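# Move yellow sponges between bench, low shelf and tote

## Task

If the bench holds a yellow sponge, finish with one yellow sponge inside the tote near the door and the other resting on top of the low shelf; if the bench holds none, move the sponge that sits on top of the low shelf into the tote. Anything placed in the tote must lie fully within its rim, the cartons must stay on the bench, the robot must not tip over or end up leaning, and everything must stay in place on its own without the robot holding it.

## Robot and tools

Robot: TidyBot++, a mobile base (0.54 m long, 0.50 m wide, 0.38 m high) on four powered casters, carrying one seven-joint arm with a two-finger gripper. The shoulder sits 0.12 m ahead of the base centre and 0.68 m above the floor. Cameras: base_camera (pinhole, 644x364) and wrist_camera (fisheye, 644x476, looks along the hand).

Frames: the base frame has its origin on the floor below the base centre, x forward, y left, z up. hand_pose is reported in it and is the point between the finger pads; its z axis runs out along the fingers and the fingers close along its y axis. The odometry frame is the base frame as it was when the scene began. base_odometry heading is positive to the left, range -3.142 to 3.142; it counts wheel turns, so slip looks like travel and drift of a few cm and degrees builds up. base_tilt is in degrees, positive when leaning forward or right.

execute_actions: argument "actions" is a list holding one action or nothing (empty list just returns state and images). Optional "cameras": list of "base_camera", "wrist_camera" or "all"; omitted or null gives all, [] gives none. An action may contain:
- "base": exactly one relative command, measured from where the base last reported itself. {"translate_m": d} drives straight, metres, forward positive, -2 to 2. {"strafe_m": d} slides sideways, metres, left positive, -2 to 2. {"rotate_rad": d} spins in place, radians, counter-clockwise from above positive, -6.3 to 6.3.
- "joints": absolute target angles by name, one arm so one flat object. joint_1_rad (any angle; whole arm about vertical; positive is clockwise from above, opposite to rotate_rad), joint_2_rad shoulder -2.249 to 2.249, joint_3_rad any angle, joint_4_rad elbow -2.579 to 2.579, joint_5_rad any angle, joint_6_rad wrist -2.099 to 2.099, joint_7_rad any angle (hand roll; with hand down, positive is counter-clockwise from above; at 1.57 the fingers open toward robot left/right). gripper_pos 0 (open, about 85 mm gap) to 1 (closed); gap is roughly 85 x (1 - gripper_pos) mm. Done tolerances: ±0.039 for joints 1-4, ±0.056 for 5-7, ±0.03 gripper. Unlimited joints take the short way; send steps under half a turn to go further.
- "speeds": optional caps for this action only: translate_m and strafe_m 0.05 to 0.5 m/s, rotate_rad 0.1 to 1.57 rad/s (defaults are the maxima). A base move needing over 8.667 s is refused; no action runs past 15 s.
Unknown keys or out-of-range values refuse the whole call. Keys you omit may keep pushing toward old targets.

Arm geometry: upper arm 0.42 m, forearm 0.31 m, hand 0.31 m to the hand point. With joint_1_rad = 0, joint_3_rad = 3.14, joint_5_rad = 0 (near the starting pose) the arm stays in the base's x-z plane; angles from vertical (forward positive) are upper = j2, forearm = j2 - j4, hand = j2 - j4 - j6. Reach forward is the sum of length x sin(angle), height above shoulder the sum of length x cos(angle). A downward-pointing hand reaches at most about 0.94 m above floor, only close in. The arm starts folded, hand down, poking up to 0.08 m past the base front, elbow up to 1.15 m high. Closed fingertips extend about 20 mm beyond the hand point.

Accuracy: friction and sag leave the hand a cm or two off (more when stretched or loaded). To correct, send each joint its previous command plus (wanted minus read). Never command a loaded joint to its current reading; the arm can sink. hand_pose may itself be off; trust the images.

wait: {"seconds": 0 to 10}; commands nothing, returns state and images.
zoom_image: {"camera": "base_camera" or "wrist_camera", "region": [x0, y0, x1, y1]} in pixels of that camera's latest full image, origin top-left, at most 504 x 504.
finished_scene: {"scene": n}, the number of the scene being closed; irreversible, reports success. The goal must already hold stably.

Result lines: base_status and joint_status per motion: "done"; "off_target" (stopped short, may still push); "contact_stop"/"time_out" (target dropped, holds). Base "done" only means wheels turned the full amount; a blocked base can report done while well short. "joint command not followed" with "cause:" means a self-collision check withheld arm targets (gripper still runs); joints then say "not_followed" and may be retried. on_its_own lists uncommanded motion. motor_effort is percent of max, bracket is the action's peak. Gripper at 1 "done" means empty; "off_target" means an object is held. "ARM HIT" means a hard knock on base or arm. A torque fault freezes the arm and gripper 10 s and skips the rest of the call (limits 104.5 N m joints 1-4, 51.3 joints 5-7; warnings 56.7 and 29.4). MOTOR HOT appears from 60 °C; at 75 °C an OVER-TEMPERATURE FAULT lets the arm sink and joints say "limit_stop_at_motor_heat"; resend targets. Holding loads heats motors.

Avoid: dropping or slamming objects, pushing hard, driving while the arm is caught on something around 0.8 m or higher (tipping risk), horizontal shoves on a raised hand, driving the arm into objects, fingers near the floor. Backing away or retracting the arm clears a lean. Loose objects may be nudged occasionally; check images before finishing.

Each tool is called after "Request:" by a JSON object that holds its "api" and its "payload".

## Session

Request:
{"api": "execute_actions", "payload": {"actions": []}}

Scene clock: 0.00 s.
base_odometry: x=+0.000 y=+0.000 heading=+0.000 (m, m, rad; odometry frame)
base_tilt: forward=-0.1 right=-0.2 (deg)
base_status: not commanded
joint_positions: joint_1_rad=+0.004 joint_2_rad=-0.324 joint_3_rad=+3.146 joint_4_rad=-2.537 joint_5_rad=-0.035 joint_6_rad=-0.905 joint_7_rad=+1.604 gripper_pos=+0.000
joint_status: not commanded
motor_effort: joint_1_rad=+0 joint_2_rad=+0 joint_3_rad=+0 joint_4_rad=+9 joint_5_rad=+0 joint_6_rad=-2 joint_7_rad=+0 (%)
hand_pose: x=+0.2445 y=+0.0090 z=+0.5814 quat_wxyz=(-0.014, +1.000, +0.002, +0.012) (m; base frame)
pictures: base_camera, wrist_camera
Images, in order (width x height): base_camera 644x364, wrist_camera 644x476.

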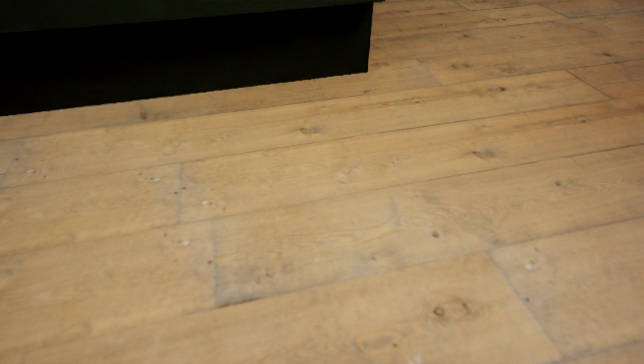

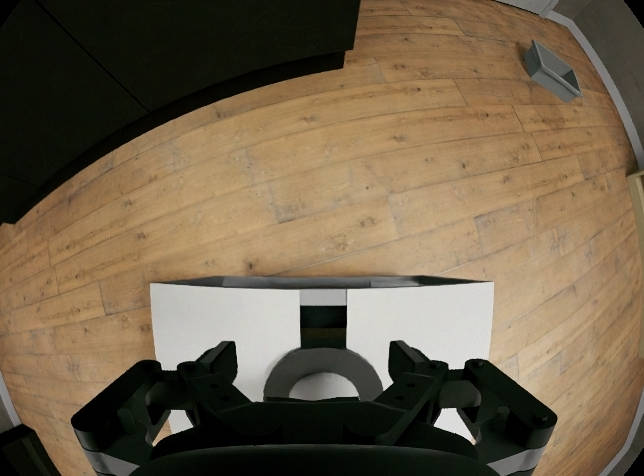

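Request:
{"api": "execute_actions", "payload": {"actions": [{"joints":{"joint_4_rad":-1.2,"joint_6_rad":-1.2}}]}}

Request:
{"api": "execute_actions", "payload": {"actions": [{"joints":{"joint_1_rad":1.4}}], "cameras": ["wrist_camera"]}}

Scene clock: 2.73 s.
base_odometry: x=+0.000 y=+0.000 heading=+0.000 (m, m, rad; odometry frame)
base_tilt: forward=-0.1 right=-0.2 (deg)
base_status: not commanded
joint_positions: joint_1_rad=+0.004 joint_2_rad=-0.324 joint_3_rad=+3.146 joint_4_rad=-1.214 joint_5_rad=-0.035 joint_6_rad=-1.178 joint_7_rad=+1.604 gripper_pos=+0.000
joint_status: all done
motor_effort: joint_1_rad=+0(0) joint_2_rad=-6(9) joint_3_rad=+0(1) joint_4_rad=+16(18) joint_5_rad=+0(1) joint_6_rad=+7(6) joint_7_rad=+0(0) (%)
hand_pose: x=+0.5031 y=+0.0076 z=+1.1298 quat_wxyz=(-0.007, +0.859, +0.013, +0.511) (m; base frame)
pictures: base_camera, wrist_camera
Images, in order (width x height): base_camera 644x364, wrist_camera 644x476.

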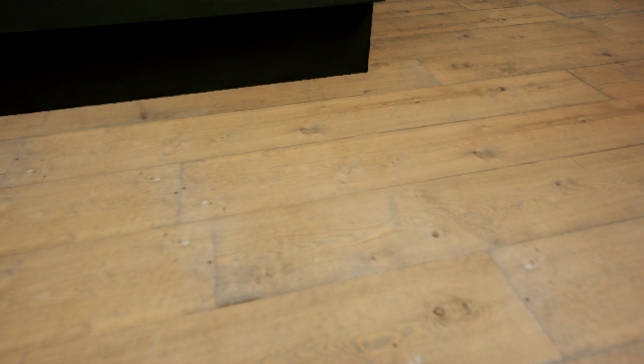

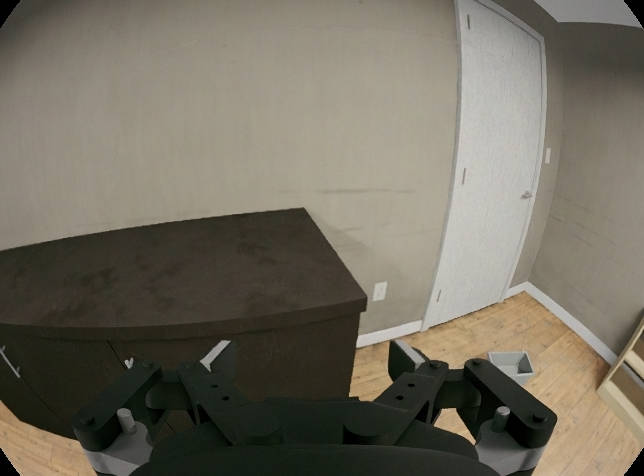

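Scene clock: 5.37 s.
base_odometry: x=+0.000 y=+0.000 heading=+0.000 (m, m, rad; odometry frame)
base_tilt: forward=-0.1 right=-0.2 (deg)
base_status: not commanded
joint_positions: joint_1_rad=+1.379 joint_2_rad=-0.324 joint_3_rad=+3.146 joint_4_rad=-1.214 joint_5_rad=-0.035 joint_6_rad=-1.178 joint_7_rad=+1.604 gripper_pos=+0.000
joint_status: all done
motor_effort: joint_1_rad=+0(1) joint_2_rad=-6(7) joint_3_rad=+0(0) joint_4_rad=+17(17) joint_5_rad=+0(0) joint_6_rad=+7(7) joint_7_rad=+0(1) (%)
hand_pose: x=+0.2011 y=-0.3752 z=+1.1298 quat_wxyz=(+0.319, +0.672, -0.535, +0.400) (m; base frame)
pictures: wrist_camera
Images, in order (width x height): wrist_camera 644x476.

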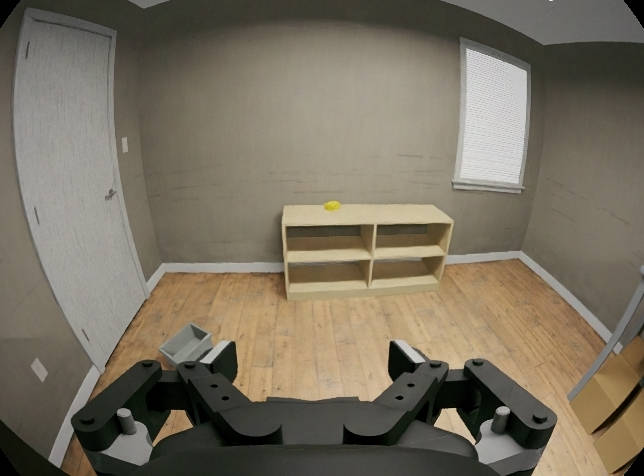

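Request:
{"api": "execute_actions", "payload": {"actions": [{"joints":{"joint_1_rad":3.4,"joint_6_rad":-1.5}}], "cameras": ["wrist_camera"]}}

Scene clock: 8.50 s.
base_odometry: x=+0.000 y=+0.000 heading=+0.000 (m, m, rad; odometry frame)
base_tilt: forward=-0.1 right=-0.2 (deg)
base_status: not commanded
joint_positions: joint_1_rad=+3.378 joint_2_rad=-0.324 joint_3_rad=+3.146 joint_4_rad=-1.214 joint_5_rad=-0.035 joint_6_rad=-1.479 joint_7_rad=+1.604 gripper_pos=+0.000
joint_status: all done
motor_effort: joint_1_rad=+0(0) joint_2_rad=-5(7) joint_3_rad=-1(0) joint_4_rad=+16(17) joint_5_rad=+0(1) joint_6_rad=+6(7) joint_7_rad=+0(0) (%)
hand_pose: x=-0.2020 y=+0.0670 z=+1.0556 quat_wxyz=(+0.375, -0.091, -0.922, -0.034) (m; base frame)
pictures: wrist_camera
Images, in order (width x height): wrist_camera 644x476.

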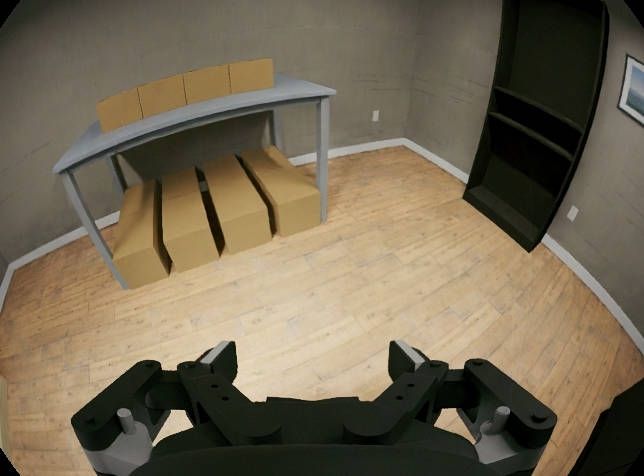

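Request:
{"api": "execute_actions", "payload": {"actions": [{"base":{"rotate_rad":-2.95},"joints":{"joint_1_rad":0.3,"joint_2_rad":0,"joint_4_rad":-0.3,"joint_6_rad":-1.7}}], "cameras": []}}

Request:
{"api": "execute_actions", "payload": {"actions": [{"base":{"translate_m":0.6},"joints":{"joint_1_rad":0}}]}}

Scene clock: 12.57 s.
base_odometry: x=+0.000 y=+0.000 heading=-2.949 (m, m, rad; odometry frame)
base_tilt: forward=-0.1 right=-0.2 (deg)
base_status: done
joint_positions: joint_1_rad=+0.322 joint_2_rad=-0.017 joint_3_rad=+3.146 joint_4_rad=-0.319 joint_5_rad=-0.035 joint_6_rad=-1.678 joint_7_rad=+1.604 gripper_pos=+0.000
joint_status: all done
motor_effort: joint_1_rad=+0(1) joint_2_rad=-10(11) joint_3_rad=-1(0) joint_4_rad=+9(16) joint_5_rad=+1(0) joint_6_rad=+7(7) joint_7_rad=-1(0) (%)
hand_pose: x=+0.4753 y=-0.1079 z=+1.2785 quat_wxyz=(+0.085, +0.829, -0.111, +0.542) (m; base frame)
pictures: none
No camera images: the call's "cameras" was empty. Leave "cameras" out to get every camera's image.

Scene clock: 15.13 s.
base_odometry: x=-0.589 y=-0.114 heading=-2.950 (m, m, rad; odometry frame)
base_tilt: forward=-0.1 right=-0.2 (deg)
base_status: done
joint_positions: joint_1_rad=+0.022 joint_2_rad=+0.004 joint_3_rad=+3.146 joint_4_rad=-0.315 joint_5_rad=-0.035 joint_6_rad=-1.680 joint_7_rad=+1.604 gripper_pos=+0.000
joint_status: all done
motor_effort: joint_1_rad=+0(1) joint_2_rad=-10(14) joint_3_rad=-1(2) joint_4_rad=+9(10) joint_5_rad=+1(0) joint_6_rad=+7(8) joint_7_rad=+0(0) (%)
hand_pose: x=+0.5025 y=+0.0020 z=+1.2719 quat_wxyz=(+0.003, +0.841, +0.014, +0.541) (m; base frame)
pictures: base_camera, wrist_camera
Images, in order (width x height): base_camera 644x364, wrist_camera 644x476.

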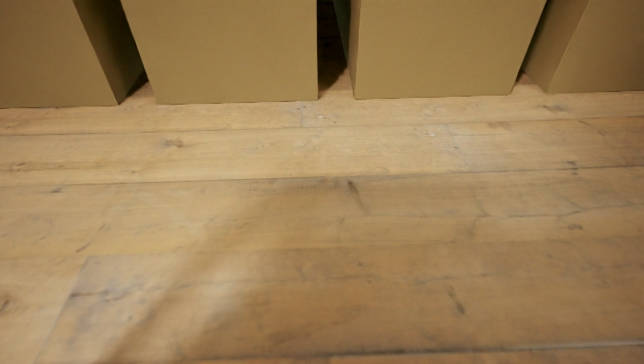

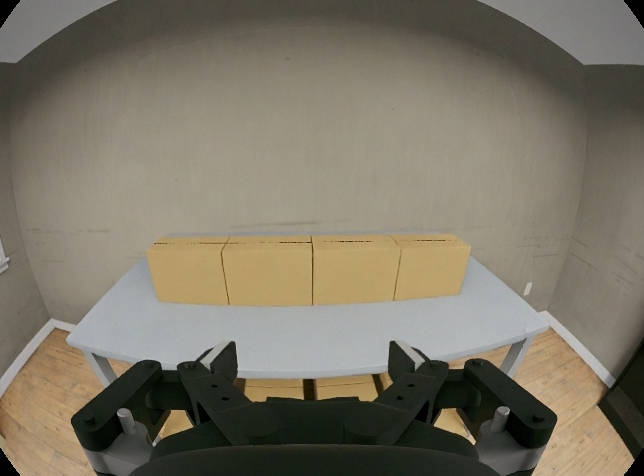

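Request:
{"api": "execute_actions", "payload": {"actions": [{"base":{"strafe_m":1.1},"joints":{"joint_1_rad":1.2,"joint_6_rad":-2.0}}]}}

Request:
{"api": "execute_actions", "payload": {"actions": [{"base":{"translate_m":0.55}}]}}

Scene clock: 18.77 s.
base_odometry: x=-0.380 y=-1.194 heading=-2.950 (m, m, rad; odometry frame)
base_tilt: forward=-0.1 right=-0.2 (deg)
base_status: done
joint_positions: joint_1_rad=+1.178 joint_2_rad=-0.002 joint_3_rad=+3.146 joint_4_rad=-0.314 joint_5_rad=-0.035 joint_6_rad=-1.981 joint_7_rad=+1.604 gripper_pos=+0.000
joint_status: all done
motor_effort: joint_1_rad=+0(1) joint_2_rad=-10(12) joint_3_rad=-1(2) joint_4_rad=+9(10) joint_5_rad=+0(1) joint_6_rad=+6(7) joint_7_rad=+0(0) (%)
hand_pose: x=+0.2540 y=-0.3003 z=+1.1962 quat_wxyz=(+0.226, +0.772, -0.484, +0.345) (m; base frame)
pictures: base_camera, wrist_camera
Images, in order (width x height): base_camera 644x364, wrist_camera 644x476.

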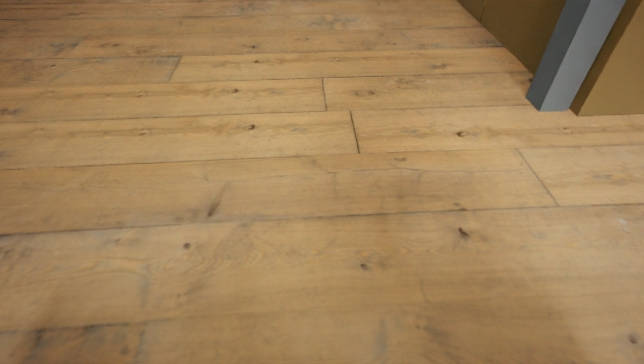

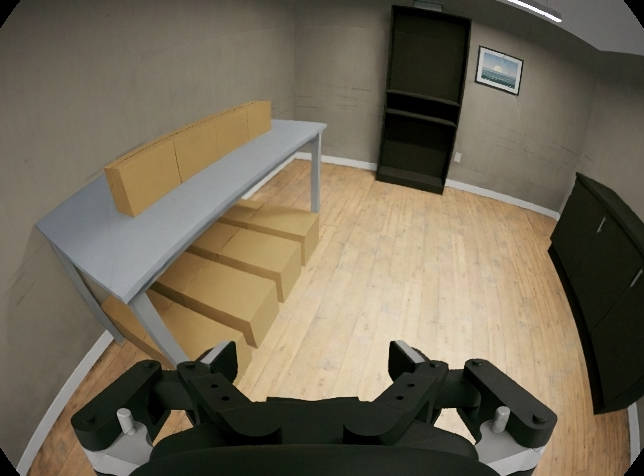

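Scene clock: 21.23 s.
base_odometry: x=-0.920 y=-1.299 heading=-2.950 (m, m, rad; odometry frame)
base_tilt: forward=-0.1 right=-0.2 (deg)
base_status: done
joint_positions: joint_1_rad=+1.179 joint_2_rad=-0.002 joint_3_rad=+3.146 joint_4_rad=-0.314 joint_5_rad=-0.035 joint_6_rad=-1.981 joint_7_rad=+1.604 gripper_pos=+0.000
joint_status: not commanded
motor_effort: joint_1_rad=+0(1) joint_2_rad=-10(11) joint_3_rad=-1(2) joint_4_rad=+8(9) joint_5_rad=+0(2) joint_6_rad=+6(6) joint_7_rad=+0(0) (%)
hand_pose: x=+0.2538 y=-0.3007 z=+1.1960 quat_wxyz=(+0.226, +0.772, -0.485, +0.344) (m; base frame)
pictures: base_camera, wrist_camera
Images, in order (width x height): base_camera 644x364, wrist_camera 644x476.

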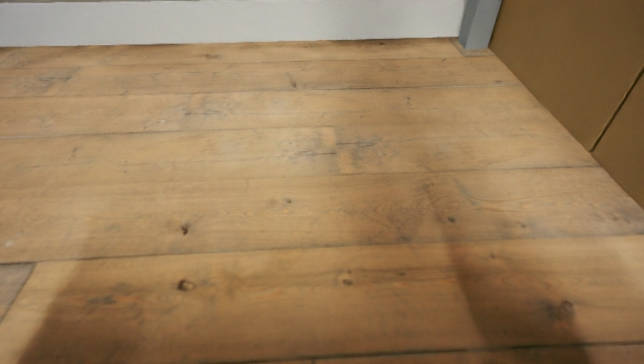

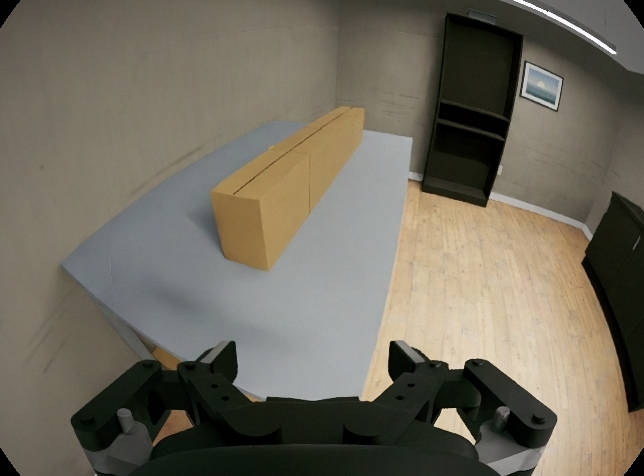

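Request:
{"api": "execute_actions", "payload": {"actions": [{"base":{"translate_m":0.5},"joints":{"joint_1_rad":1.59}}]}}

Scene clock: 23.63 s.
base_odometry: x=-1.411 y=-1.395 heading=-2.949 (m, m, rad; odometry frame)
base_tilt: forward=-0.1 right=-0.2 (deg)
base_status: done
joint_positions: joint_1_rad=+1.566 joint_2_rad=-0.002 joint_3_rad=+3.146 joint_4_rad=-0.314 joint_5_rad=-0.035 joint_6_rad=-1.981 joint_7_rad=+1.604 gripper_pos=+0.000
joint_status: all done
motor_effort: joint_1_rad=-1(2) joint_2_rad=-10(10) joint_3_rad=-1(0) joint_4_rad=+9(9) joint_5_rad=+0(1) joint_6_rad=+6(6) joint_7_rad=+0(0) (%)
hand_pose: x=+0.1303 y=-0.3293 z=+1.1960 quat_wxyz=(+0.288, +0.664, -0.624, +0.295) (m; base frame)
pictures: base_camera, wrist_camera
Images, in order (width x height): base_camera 644x364, wrist_camera 644x476.

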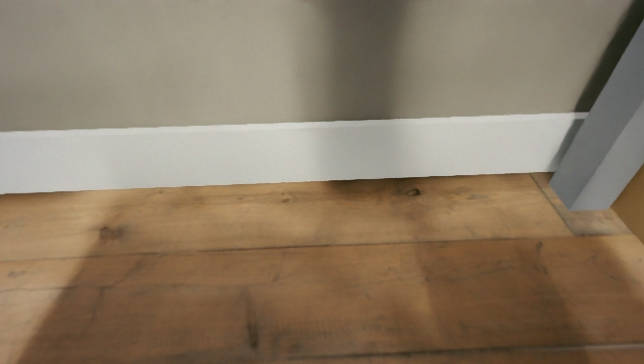

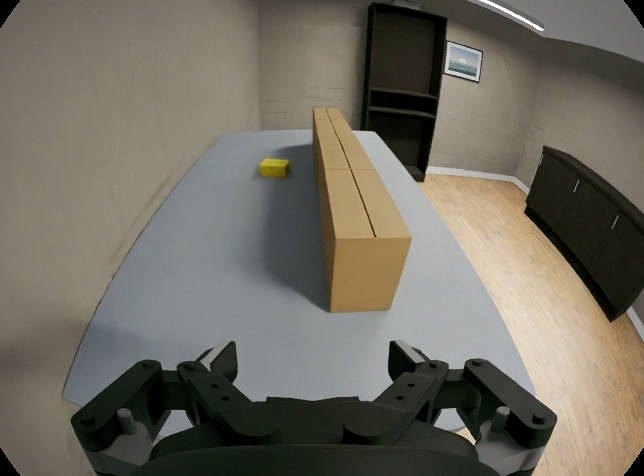

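Request:
{"api": "execute_actions", "payload": {"actions": [{"base":{"translate_m":-0.75},"joints":{"joint_1_rad":0}}], "cameras": []}}

Request:
{"api": "execute_actions", "payload": {"actions": [{"base":{"rotate_rad":1.6}}], "cameras": []}}

Request:
{"api": "execute_actions", "payload": {"actions": [{"base":{"translate_m":-2}}]}}

Request:
{"api": "execute_actions", "payload": {"actions": [{"base":{"translate_m":-0.25}}]}}

Scene clock: 27.03 s.
base_odometry: x=-0.674 y=-1.252 heading=-2.949 (m, m, rad; odometry frame)
base_tilt: forward=-0.1 right=-0.2 (deg)
base_status: done
joint_positions: joint_1_rad=+0.022 joint_2_rad=-0.004 joint_3_rad=+3.146 joint_4_rad=-0.313 joint_5_rad=-0.035 joint_6_rad=-1.981 joint_7_rad=+1.604 gripper_pos=+0.000
joint_status: all done
motor_effort: joint_1_rad=+0(2) joint_2_rad=-10(14) joint_3_rad=-1(2) joint_4_rad=+9(10) joint_5_rad=+0(1) joint_6_rad=+6(6) joint_7_rad=+0(0) (%)
hand_pose: x=+0.4474 y=+0.0025 z=+1.1969 quat_wxyz=(+0.001, +0.911, +0.016, +0.413) (m; base frame)
pictures: none
No camera images: the call's "cameras" was empty. Leave "cameras" out to get every camera's image.

Scene clock: 29.33 s.
base_odometry: x=-0.674 y=-1.252 heading=-1.350 (m, m, rad; odometry frame)
base_tilt: forward=-0.1 right=-0.2 (deg)
base_status: done
joint_positions: joint_1_rad=+0.019 joint_2_rad=-0.001 joint_3_rad=+3.146 joint_4_rad=-0.313 joint_5_rad=-0.035 joint_6_rad=-1.981 joint_7_rad=+1.604 gripper_pos=+0.000
joint_status: not commanded
motor_effort: joint_1_rad=+0(1) joint_2_rad=-10(12) joint_3_rad=-1(2) joint_4_rad=+8(9) joint_5_rad=+0(1) joint_6_rad=+6(7) joint_7_rad=+0(0) (%)
hand_pose: x=+0.4489 y=+0.0034 z=+1.1959 quat_wxyz=(+0.000, +0.911, +0.017, +0.412) (m; base frame)
pictures: none
No camera images: the call's "cameras" was empty. Leave "cameras" out to get every camera's image.

Scene clock: 34.70 s.
base_odometry: x=-1.114 y=+0.700 heading=-1.349 (m, m, rad; odometry frame)
base_tilt: forward=-0.1 right=-0.2 (deg)
base_status: done
joint_positions: joint_1_rad=+0.019 joint_2_rad=-0.003 joint_3_rad=+3.146 joint_4_rad=-0.313 joint_5_rad=-0.035 joint_6_rad=-1.981 joint_7_rad=+1.604 gripper_pos=+0.000
joint_status: not commanded
motor_effort: joint_1_rad=+0(0) joint_2_rad=-10(14) joint_3_rad=-1(1) joint_4_rad=+8(10) joint_5_rad=+0(0) joint_6_rad=+6(6) joint_7_rad=+0(0) (%)
hand_pose: x=+0.4474 y=+0.0034 z=+1.1969 quat_wxyz=(+0.000, +0.911, +0.017, +0.413) (m; base frame)
pictures: base_camera, wrist_camera
Images, in order (width x height): base_camera 644x364, wrist_camera 644x476.

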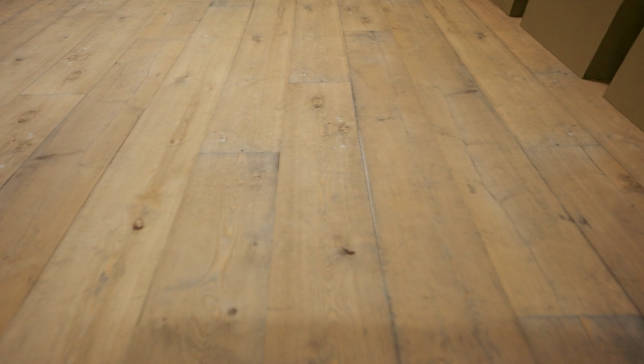

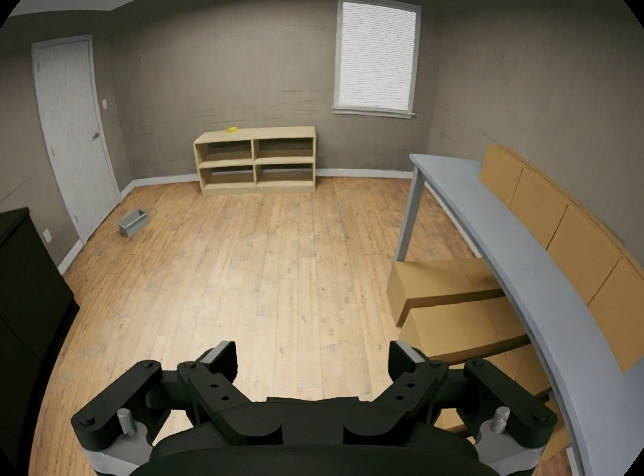

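Scene clock: 36.60 s.
base_odometry: x=-1.169 y=+0.944 heading=-1.349 (m, m, rad; odometry frame)
base_tilt: forward=-0.1 right=-0.2 (deg)
base_status: done
joint_positions: joint_1_rad=+0.019 joint_2_rad=-0.007 joint_3_rad=+3.146 joint_4_rad=-0.312 joint_5_rad=-0.035 joint_6_rad=-1.981 joint_7_rad=+1.604 gripper_pos=+0.000
joint_status: not commanded
motor_effort: joint_1_rad=-1(0) joint_2_rad=-9(13) joint_3_rad=-1(1) joint_4_rad=+8(10) joint_5_rad=+0(1) joint_6_rad=+6(7) joint_7_rad=+0(0) (%)
hand_pose: x=+0.4453 y=+0.0034 z=+1.1985 quat_wxyz=(+0.000, +0.910, +0.017, +0.415) (m; base frame)
pictures: base_camera, wrist_camera
Images, in order (width x height): base_camera 644x364, wrist_camera 644x476.

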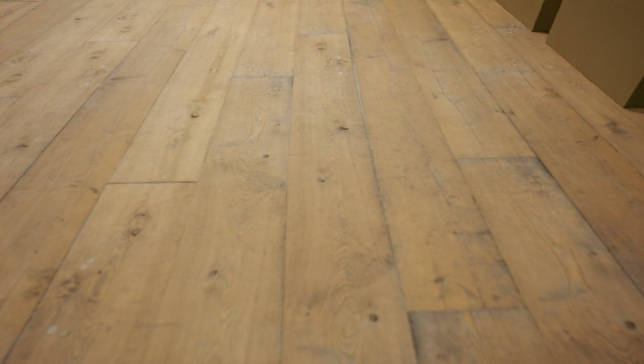

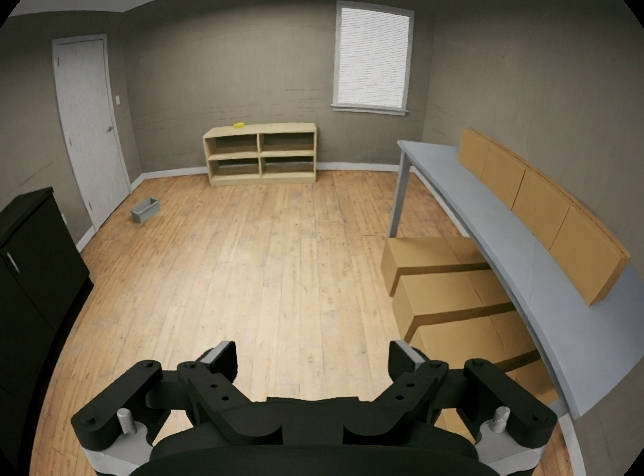

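Request:
{"api": "execute_actions", "payload": {"actions": [{"base":{"strafe_m":-0.95}}]}}

Scene clock: 39.90 s.
base_odometry: x=-2.096 y=+0.735 heading=-1.349 (m, m, rad; odometry frame)
base_tilt: forward=-0.1 right=-0.2 (deg)
base_status: done
joint_positions: joint_1_rad=+0.019 joint_2_rad=-0.007 joint_3_rad=+3.146 joint_4_rad=-0.312 joint_5_rad=-0.035 joint_6_rad=-1.981 joint_7_rad=+1.604 gripper_pos=+0.000
joint_status: not commanded
motor_effort: joint_1_rad=+0(1) joint_2_rad=-9(10) joint_3_rad=-1(1) joint_4_rad=+8(9) joint_5_rad=+0(1) joint_6_rad=+6(6) joint_7_rad=+0(0) (%)
hand_pose: x=+0.4453 y=+0.0035 z=+1.1985 quat_wxyz=(+0.000, +0.910, +0.017, +0.415) (m; base frame)
pictures: base_camera, wrist_camera
Images, in order (width x height): base_camera 644x364, wrist_camera 644x476.

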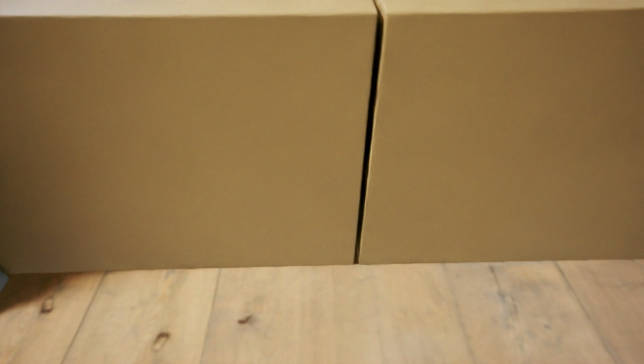

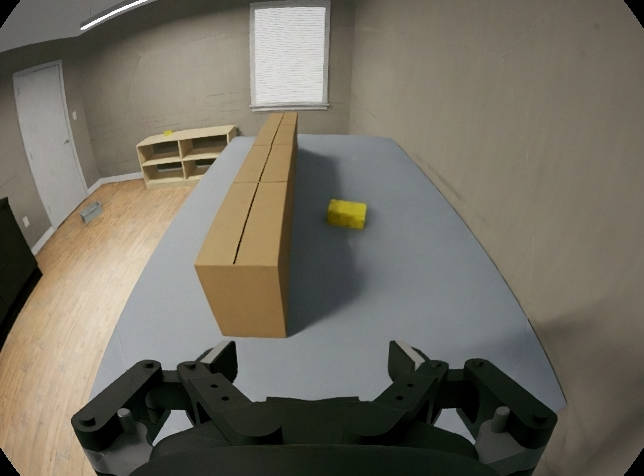

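Request:
{"api": "execute_actions", "payload": {"actions": [{"base":{"strafe_m":-0.065}}], "cameras": []}}

Request:
{"api": "execute_actions", "payload": {"actions": [{"joints":{"joint_2_rad":0.5,"joint_4_rad":-0.9,"joint_6_rad":-0.3,"joint_5_rad":0.03,"joint_7_rad":1.55,"gripper_pos":0.5}}]}}

Scene clock: 41.23 s.
base_odometry: x=-2.160 y=+0.721 heading=-1.349 (m, m, rad; odometry frame)
base_tilt: forward=-0.1 right=-0.2 (deg)
base_status: done
joint_positions: joint_1_rad=+0.019 joint_2_rad=-0.007 joint_3_rad=+3.146 joint_4_rad=-0.312 joint_5_rad=-0.035 joint_6_rad=-1.981 joint_7_rad=+1.604 gripper_pos=+0.000
joint_status: not commanded
motor_effort: joint_1_rad=+0(1) joint_2_rad=-9(11) joint_3_rad=-1(2) joint_4_rad=+8(9) joint_5_rad=+0(1) joint_6_rad=+6(6) joint_7_rad=+0(0) (%)
hand_pose: x=+0.4453 y=+0.0036 z=+1.1985 quat_wxyz=(+0.000, +0.910, +0.018, +0.415) (m; base frame)
pictures: none
No camera images: the call's "cameras" was empty. Leave "cameras" out to get every camera's image.

Scene clock: 43.63 s.
base_odometry: x=-2.160 y=+0.721 heading=-1.349 (m, m, rad; odometry frame)
base_tilt: forward=-0.1 right=-0.2 (deg)
base_status: not commanded
joint_positions: joint_1_rad=+0.019 joint_2_rad=+0.505 joint_3_rad=+3.146 joint_4_rad=-0.892 joint_5_rad=-0.004 joint_6_rad=-0.320 joint_7_rad=+1.594 gripper_pos=+0.500
joint_status: all done
motor_effort: joint_1_rad=+0(0) joint_2_rad=-40(43) joint_3_rad=-1(1) joint_4_rad=+20(23) joint_5_rad=+1(0) joint_6_rad=+8(9) joint_7_rad=+0(0) (%)
hand_pose: x=+0.9401 y=-0.0163 z=+1.0592 quat_wxyz=(+0.014, +0.757, +0.000, +0.654) (m; base frame)
pictures: base_camera, wrist_camera
Images, in order (width x height): base_camera 644x364, wrist_camera 644x476.

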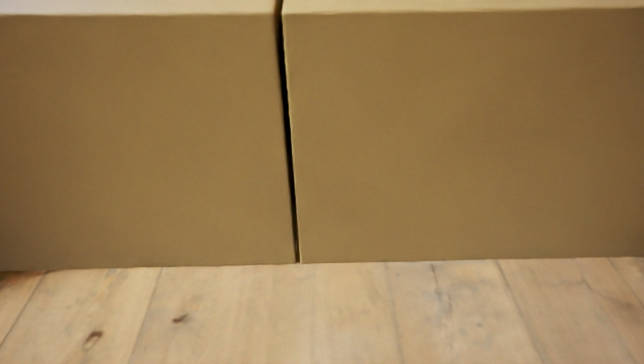

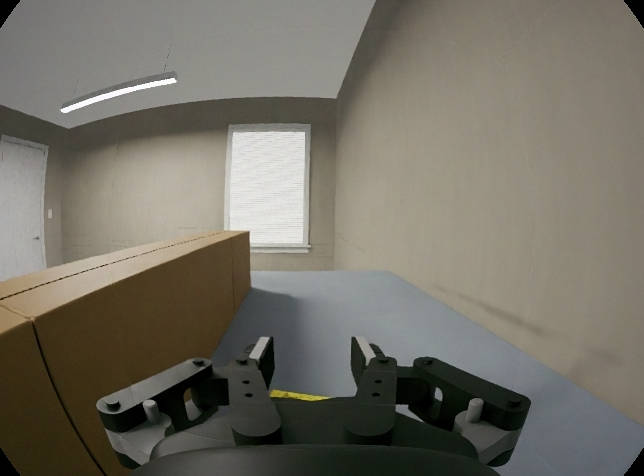

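Request:
{"api": "execute_actions", "payload": {"actions": [{"base":{"translate_m":0.1},"joints":{"joint_1_rad":-0.02},"speeds":{"translate_m":0.1}}], "cameras": ["base_camera"]}}

Request:
{"api": "execute_actions", "payload": {"actions": [{"joints":{"joint_2_rad":0.55,"joint_4_rad":-0.8,"joint_6_rad":-0.62}}], "cameras": ["wrist_camera"]}}

Scene clock: 47.17 s.
base_odometry: x=-2.138 y=+0.623 heading=-1.349 (m, m, rad; odometry frame)
base_tilt: forward=-0.1 right=-0.2 (deg)
base_status: done
joint_positions: joint_1_rad=-0.002 joint_2_rad=+0.472 joint_3_rad=+3.146 joint_4_rad=-0.895 joint_5_rad=-0.004 joint_6_rad=-0.315 joint_7_rad=+1.594 gripper_pos=+0.500
joint_status: all done
motor_effort: joint_1_rad=-1(3) joint_2_rad=-31(40) joint_3_rad=-1(3) joint_4_rad=+21(27) joint_5_rad=+0(1) joint_6_rad=+8(10) joint_7_rad=+0(0) (%)
hand_pose: x=+0.9275 y=+0.0004 z=+1.0856 quat_wxyz=(+0.008, +0.745, +0.008, +0.667) (m; base frame)
pictures: base_camera
Images, in order (width x height): base_camera 644x364.

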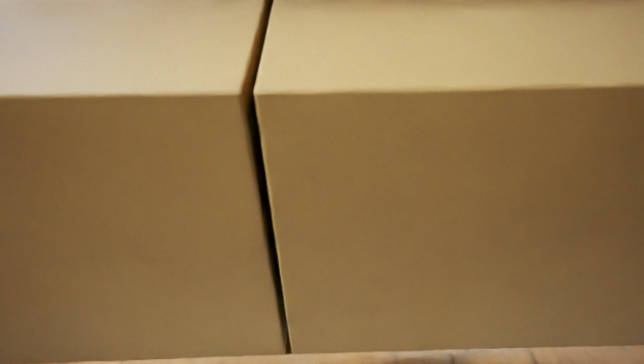

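Scene clock: 48.10 s.
base_odometry: x=-2.138 y=+0.623 heading=-1.349 (m, m, rad; odometry frame)
base_tilt: forward=-0.1 right=-0.2 (deg)
base_status: not commanded
joint_positions: joint_1_rad=-0.002 joint_2_rad=+0.473 joint_3_rad=+3.146 joint_4_rad=-0.816 joint_5_rad=-0.004 joint_6_rad=-0.606 joint_7_rad=+1.594 gripper_pos=+0.500
joint_status: joint_2_rad off_target (ended at +0.473, target +0.550); the others done
motor_effort: joint_1_rad=-2(2) joint_2_rad=-24(35) joint_3_rad=-2(2) joint_4_rad=+19(21) joint_5_rad=+0(0) joint_6_rad=+7(8) joint_7_rad=+0(0) (%)
hand_pose: x=+0.9079 y=+0.0006 z=+1.0441 quat_wxyz=(+0.007, +0.812, +0.008, +0.583) (m; base frame)
pictures: wrist_camera
Images, in order (width x height): wrist_camera 644x476.

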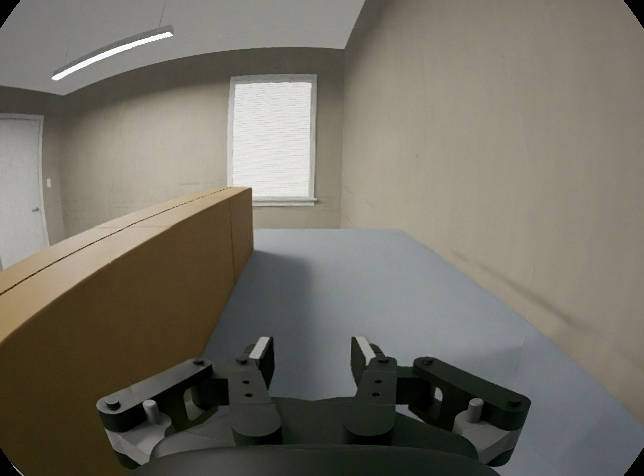

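Request:
{"api": "execute_actions", "payload": {"actions": [{"joints":{"joint_2_rad":0.46,"joint_4_rad":-0.92,"joint_6_rad":-0.67}}], "cameras": ["wrist_camera"]}}

Scene clock: 49.13 s.
base_odometry: x=-2.138 y=+0.623 heading=-1.349 (m, m, rad; odometry frame)
base_tilt: forward=-0.1 right=-0.2 (deg)
base_status: not commanded
joint_positions: joint_1_rad=-0.002 joint_2_rad=+0.470 joint_3_rad=+3.146 joint_4_rad=-0.912 joint_5_rad=-0.004 joint_6_rad=-0.654 joint_7_rad=+1.594 gripper_pos=+0.500
joint_status: all done
motor_effort: joint_1_rad=+0(1) joint_2_rad=-37(36) joint_3_rad=-1(2) joint_4_rad=+20(21) joint_5_rad=+0(0) joint_6_rad=+7(8) joint_7_rad=+0(0) (%)
hand_pose: x=+0.8967 y=+0.0006 z=+0.9761 quat_wxyz=(+0.006, +0.851, +0.009, +0.525) (m; base frame)
pictures: wrist_camera
Images, in order (width x height): wrist_camera 644x476.

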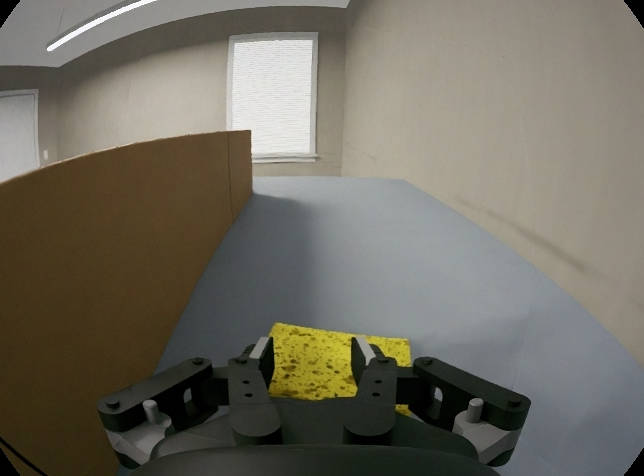

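Request:
{"api": "execute_actions", "payload": {"actions": [{"joints":{"joint_1_rad":0.07,"gripper_pos":1}}], "cameras": []}}

Request:
{"api": "execute_actions", "payload": {"actions": [{"joints":{"joint_4_rad":-1.0}}], "cameras": ["wrist_camera"]}}

Scene clock: 50.20 s.
base_odometry: x=-2.138 y=+0.623 heading=-1.349 (m, m, rad; odometry frame)
base_tilt: forward=-0.1 right=-0.2 (deg)
base_status: not commanded
joint_positions: joint_1_rad=+0.060 joint_2_rad=+0.470 joint_3_rad=+3.147 joint_4_rad=-0.912 joint_5_rad=-0.002 joint_6_rad=-0.654 joint_7_rad=+1.594 gripper_pos=+0.999
joint_status: all done
motor_effort: joint_1_rad=+0(3) joint_2_rad=-38(38) joint_3_rad=-1(2) joint_4_rad=+20(20) joint_5_rad=+0(0) joint_6_rad=+7(7) joint_7_rad=+0(0) (%)
hand_pose: x=+0.8953 y=-0.0477 z=+0.9761 quat_wxyz=(+0.023, +0.851, -0.017, +0.525) (m; base frame)
pictures: none
No camera images: the call's "cameras" was empty. Leave "cameras" out to get every camera's image.

Scene clock: 53.90 s.
base_odometry: x=-2.138 y=+0.623 heading=-1.349 (m, m, rad; odometry frame)
base_tilt: forward=-0.1 right=-0.2 (deg)
base_status: not commanded
joint_positions: joint_1_rad=+0.060 joint_2_rad=+0.432 joint_3_rad=+3.147 joint_4_rad=-0.976 joint_5_rad=-0.001 joint_6_rad=-0.650 joint_7_rad=+1.594 gripper_pos=+0.999
joint_status: all done
motor_effort: joint_1_rad=-1(2) joint_2_rad=-32(38) joint_3_rad=-2(2) joint_4_rad=+16(20) joint_5_rad=-1(0) joint_6_rad=+5(7) joint_7_rad=+0(1) (%)
hand_pose: x=+0.8790 y=-0.0469 z=+0.9693 quat_wxyz=(+0.023, +0.857, -0.017, +0.515) (m; base frame)
pictures: wrist_camera
Images, in order (width x height): wrist_camera 644x476.

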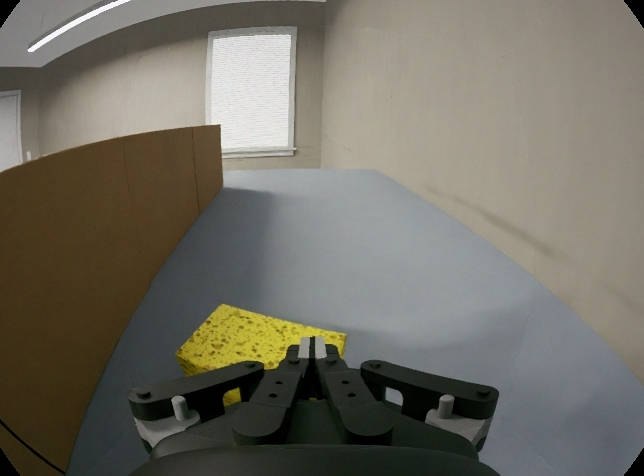

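In contact, already turning.

Request:
{"api": "execute_actions", "payload": {"actions": [{"base":{"translate_m":-0.2},"speeds":{"translate_m":0.1}}], "cameras": ["wrist_camera"]}}

Scene clock: 56.50 s.
base_odometry: x=-2.182 y=+0.818 heading=-1.349 (m, m, rad; odometry frame)
base_tilt: forward=-0.1 right=-0.2 (deg)
base_status: done
joint_positions: joint_1_rad=+0.060 joint_2_rad=+0.433 joint_3_rad=+3.147 joint_4_rad=-0.975 joint_5_rad=-0.001 joint_6_rad=-0.650 joint_7_rad=+1.594 gripper_pos=+0.999
joint_status: not commanded
motor_effort: joint_1_rad=+0(1) joint_2_rad=-32(35) joint_3_rad=-1(2) joint_4_rad=+16(17) joint_5_rad=+0(0) joint_6_rad=+5(6) joint_7_rad=+0(0) (%)
hand_pose: x=+0.8794 y=-0.0469 z=+0.9692 quat_wxyz=(+0.023, +0.856, -0.017, +0.515) (m; base frame)
pictures: wrist_camera
Images, in order (width x height): wrist_camera 644x476.

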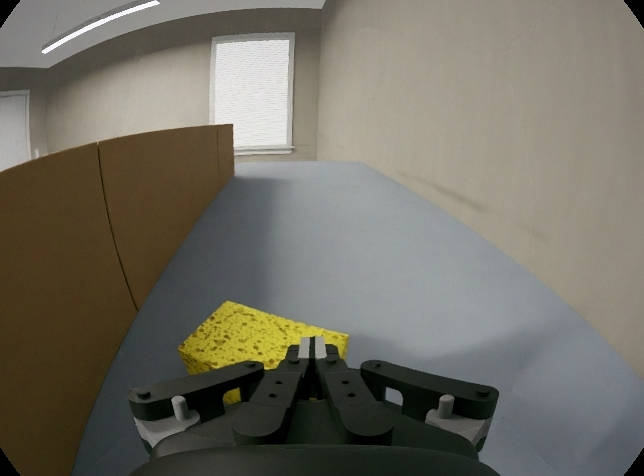

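Request:
{"api": "execute_actions", "payload": {"actions": [{"joints":{"joint_2_rad":0.27,"joint_4_rad":-1.16,"joint_6_rad":-0.78}}], "cameras": ["wrist_camera"]}}

Request:
{"api": "execute_actions", "payload": {"actions": [{"joints":{"joint_2_rad":0.1,"joint_4_rad":-1.32,"joint_6_rad":-0.89}}], "cameras": ["wrist_camera"]}}

Scene clock: 57.87 s.
base_odometry: x=-2.182 y=+0.818 heading=-1.349 (m, m, rad; odometry frame)
base_tilt: forward=-0.1 right=-0.2 (deg)
base_status: not commanded
joint_positions: joint_1_rad=+0.060 joint_2_rad=+0.264 joint_3_rad=+3.147 joint_4_rad=-1.135 joint_5_rad=-0.001 joint_6_rad=-0.754 joint_7_rad=+1.594 gripper_pos=+0.999
joint_status: all done
motor_effort: joint_1_rad=+0(1) joint_2_rad=-29(34) joint_3_rad=-1(2) joint_4_rad=+18(17) joint_5_rad=+0(0) joint_6_rad=+6(5) joint_7_rad=-1(0) (%)
hand_pose: x=+0.7974 y=-0.0420 z=+0.9706 quat_wxyz=(+0.021, +0.880, -0.018, +0.474) (m; base frame)
pictures: wrist_camera
Images, in order (width x height): wrist_camera 644x476.

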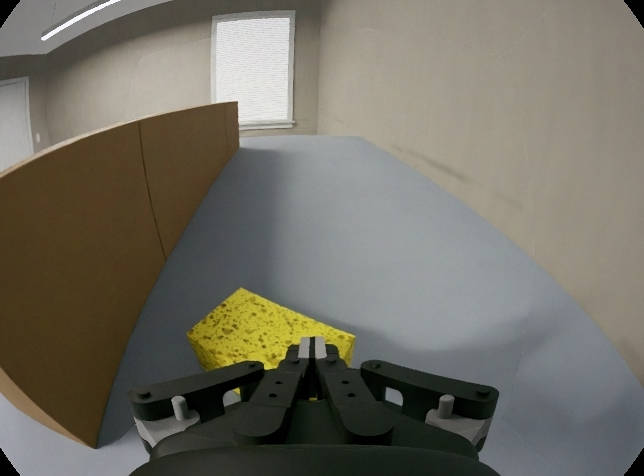

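Scene clock: 58.97 s.
base_odometry: x=-2.182 y=+0.818 heading=-1.349 (m, m, rad; odometry frame)
base_tilt: forward=-0.1 right=-0.2 (deg)
base_status: not commanded
joint_positions: joint_1_rad=+0.060 joint_2_rad=+0.087 joint_3_rad=+3.147 joint_4_rad=-1.288 joint_5_rad=-0.001 joint_6_rad=-0.858 joint_7_rad=+1.594 gripper_pos=+0.999
joint_status: all done
motor_effort: joint_1_rad=+0(0) joint_2_rad=-22(29) joint_3_rad=-1(2) joint_4_rad=+16(18) joint_5_rad=+1(0) joint_6_rad=+4(5) joint_7_rad=+0(0) (%)
hand_pose: x=+0.7083 y=-0.0366 z=+0.9709 quat_wxyz=(+0.019, +0.898, -0.019, +0.439) (m; base frame)
pictures: wrist_camera
Images, in order (width x height): wrist_camera 644x476.

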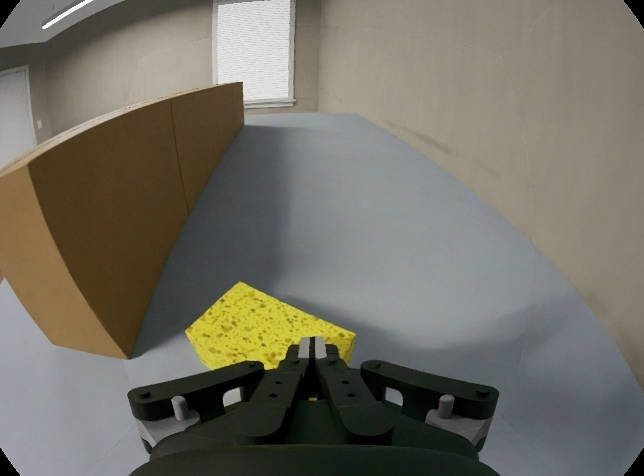

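Request:
{"api": "execute_actions", "payload": {"actions": [{"joints":{"joint_4_rad":-0.65,"joint_6_rad":-1.3,"gripper_pos":0}}], "cameras": []}}

Request:
{"api": "execute_actions", "payload": {"actions": [{"base":{"translate_m":0.2},"joints":{"joint_1_rad":0.01,"joint_2_rad":0.14,"joint_6_rad":-2.0}}], "cameras": ["wrist_camera"]}}

Scene clock: 61.03 s.
base_odometry: x=-2.182 y=+0.818 heading=-1.349 (m, m, rad; odometry frame)
base_tilt: forward=-0.1 right=-0.2 (deg)
base_status: not commanded
joint_positions: joint_1_rad=+0.060 joint_2_rad=+0.100 joint_3_rad=+3.147 joint_4_rad=-0.665 joint_5_rad=-0.001 joint_6_rad=-1.279 joint_7_rad=+1.594 gripper_pos=+0.000
joint_status: all done
motor_effort: joint_1_rad=+0(1) joint_2_rad=-20(26) joint_3_rad=-1(1) joint_4_rad=+16(21) joint_5_rad=+0(1) joint_6_rad=+7(8) joint_7_rad=+0(0) (%)
hand_pose: x=+0.6549 y=-0.0329 z=+1.1857 quat_wxyz=(+0.023, +0.853, -0.017, +0.522) (m; base frame)
pictures: none
No camera images: the call's "cameras" was empty. Leave "cameras" out to get every camera's image.

Scene clock: 62.73 s.
base_odometry: x=-2.138 y=+0.623 heading=-1.349 (m, m, rad; odometry frame)
base_tilt: forward=-0.1 right=-0.2 (deg)
base_status: done
joint_positions: joint_1_rad=+0.031 joint_2_rad=+0.144 joint_3_rad=+3.147 joint_4_rad=-0.660 joint_5_rad=+0.000 joint_6_rad=-2.000 joint_7_rad=+1.594 gripper_pos=+0.000
joint_status: all done
motor_effort: joint_1_rad=+0(0) joint_2_rad=-19(23) joint_3_rad=-1(0) joint_4_rad=+13(15) joint_5_rad=+1(1) joint_6_rad=+3(7) joint_7_rad=+0(0) (%)
hand_pose: x=+0.5086 y=-0.0124 z=+1.0227 quat_wxyz=(+0.005, +0.986, -0.006, +0.168) (m; base frame)
pictures: wrist_camera
Images, in order (width x height): wrist_camera 644x476.

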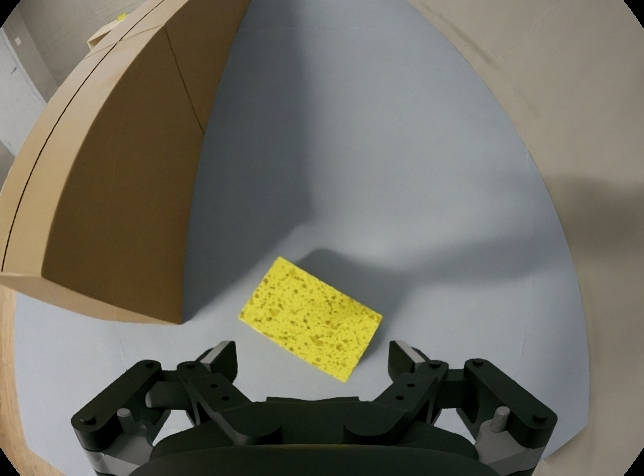

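Request:
{"api": "execute_actions", "payload": {"actions": [{"joints":{"joint_7_rad":-0.58,"joint_2_rad":0.21,"joint_4_rad":-0.73,"joint_6_rad":-1.92}}], "cameras": ["wrist_camera"]}}

Scene clock: 65.10 s.
base_odometry: x=-2.138 y=+0.623 heading=-1.349 (m, m, rad; odometry frame)
base_tilt: forward=-0.1 right=-0.2 (deg)
base_status: not commanded
joint_positions: joint_1_rad=+0.031 joint_2_rad=+0.197 joint_3_rad=+3.147 joint_4_rad=-0.711 joint_5_rad=+0.000 joint_6_rad=-1.941 joint_7_rad=-0.558 gripper_pos=+0.000
joint_status: all done
motor_effort: joint_1_rad=+0(0) joint_2_rad=-22(22) joint_3_rad=-1(1) joint_4_rad=+14(14) joint_5_rad=+1(0) joint_6_rad=+2(3) joint_7_rad=+0(1) (%)
hand_pose: x=+0.5388 y=-0.0134 z=+0.9896 quat_wxyz=(-0.126, +0.464, -0.874, +0.073) (m; base frame)
pictures: wrist_camera
Images, in order (width x height): wrist_camera 644x476.

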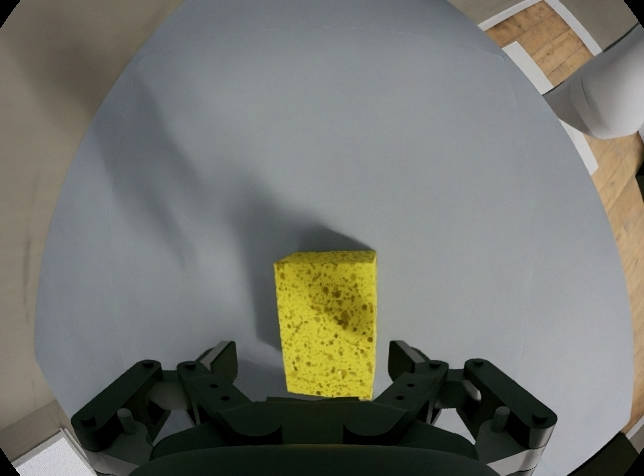

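Request:
{"api": "execute_actions", "payload": {"actions": [{"joints":{"joint_2_rad":0.23,"joint_4_rad":-0.865,"joint_6_rad":-1.87}}], "cameras": ["wrist_camera"]}}

Request:
{"api": "execute_actions", "payload": {"actions": [{"joints":{"gripper_pos":1}}], "cameras": ["wrist_camera"]}}

Scene clock: 66.23 s.
base_odometry: x=-2.138 y=+0.623 heading=-1.349 (m, m, rad; odometry frame)
base_tilt: forward=-0.1 right=-0.2 (deg)
base_status: not commanded
joint_positions: joint_1_rad=+0.031 joint_2_rad=+0.225 joint_3_rad=+3.147 joint_4_rad=-0.851 joint_5_rad=+0.000 joint_6_rad=-1.890 joint_7_rad=-0.558 gripper_pos=+0.000
joint_status: all done
motor_effort: joint_1_rad=+0(0) joint_2_rad=-24(25) joint_3_rad=-1(1) joint_4_rad=+15(16) joint_5_rad=+0(0) joint_6_rad=+2(1) joint_7_rad=+0(0) (%)
hand_pose: x=+0.5436 y=-0.0136 z=+0.9346 quat_wxyz=(-0.075, +0.467, -0.880, +0.044) (m; base frame)
pictures: wrist_camera
Images, in order (width x height): wrist_camera 644x476.

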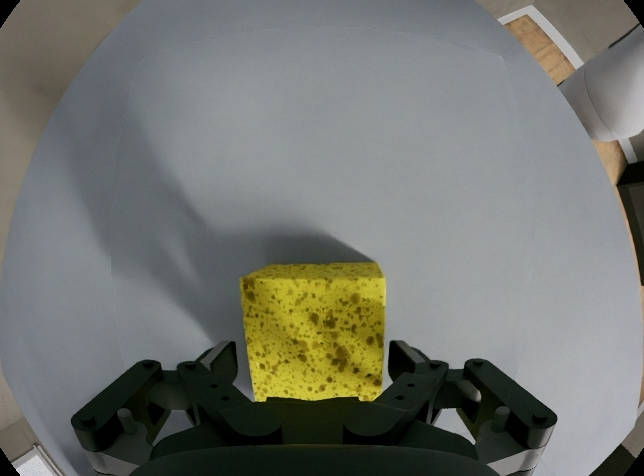

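Scene clock: 67.33 s.
base_odometry: x=-2.138 y=+0.623 heading=-1.349 (m, m, rad; odometry frame)
base_tilt: forward=-0.1 right=-0.2 (deg)
base_status: not commanded
joint_positions: joint_1_rad=+0.031 joint_2_rad=+0.216 joint_3_rad=+3.147 joint_4_rad=-0.854 joint_5_rad=+0.000 joint_6_rad=-1.888 joint_7_rad=-0.558 gripper_pos=+0.395
joint_status: gripper_pos off_target (ended at +0.395, target +1.000)
motor_effort: joint_1_rad=+0(0) joint_2_rad=-21(24) joint_3_rad=-1(0) joint_4_rad=+13(14) joint_5_rad=+0(1) joint_6_rad=+1(2) joint_7_rad=+0(0) (%)
hand_pose: x=+0.5417 y=-0.0135 z=+0.9376 quat_wxyz=(-0.079, +0.467, -0.879, +0.046) (m; base frame)
pictures: wrist_camera
Images, in order (width x height): wrist_camera 644x476.

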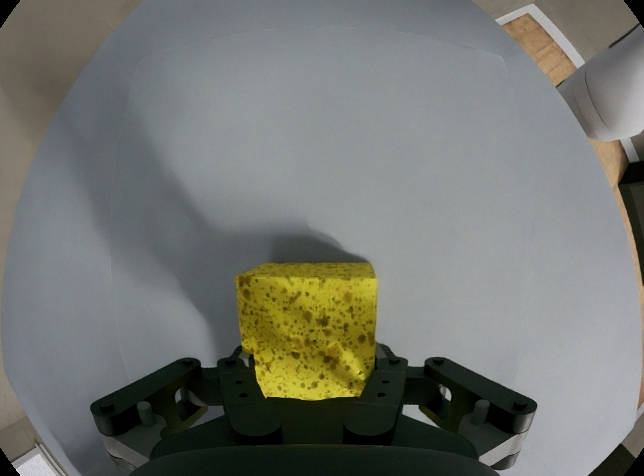

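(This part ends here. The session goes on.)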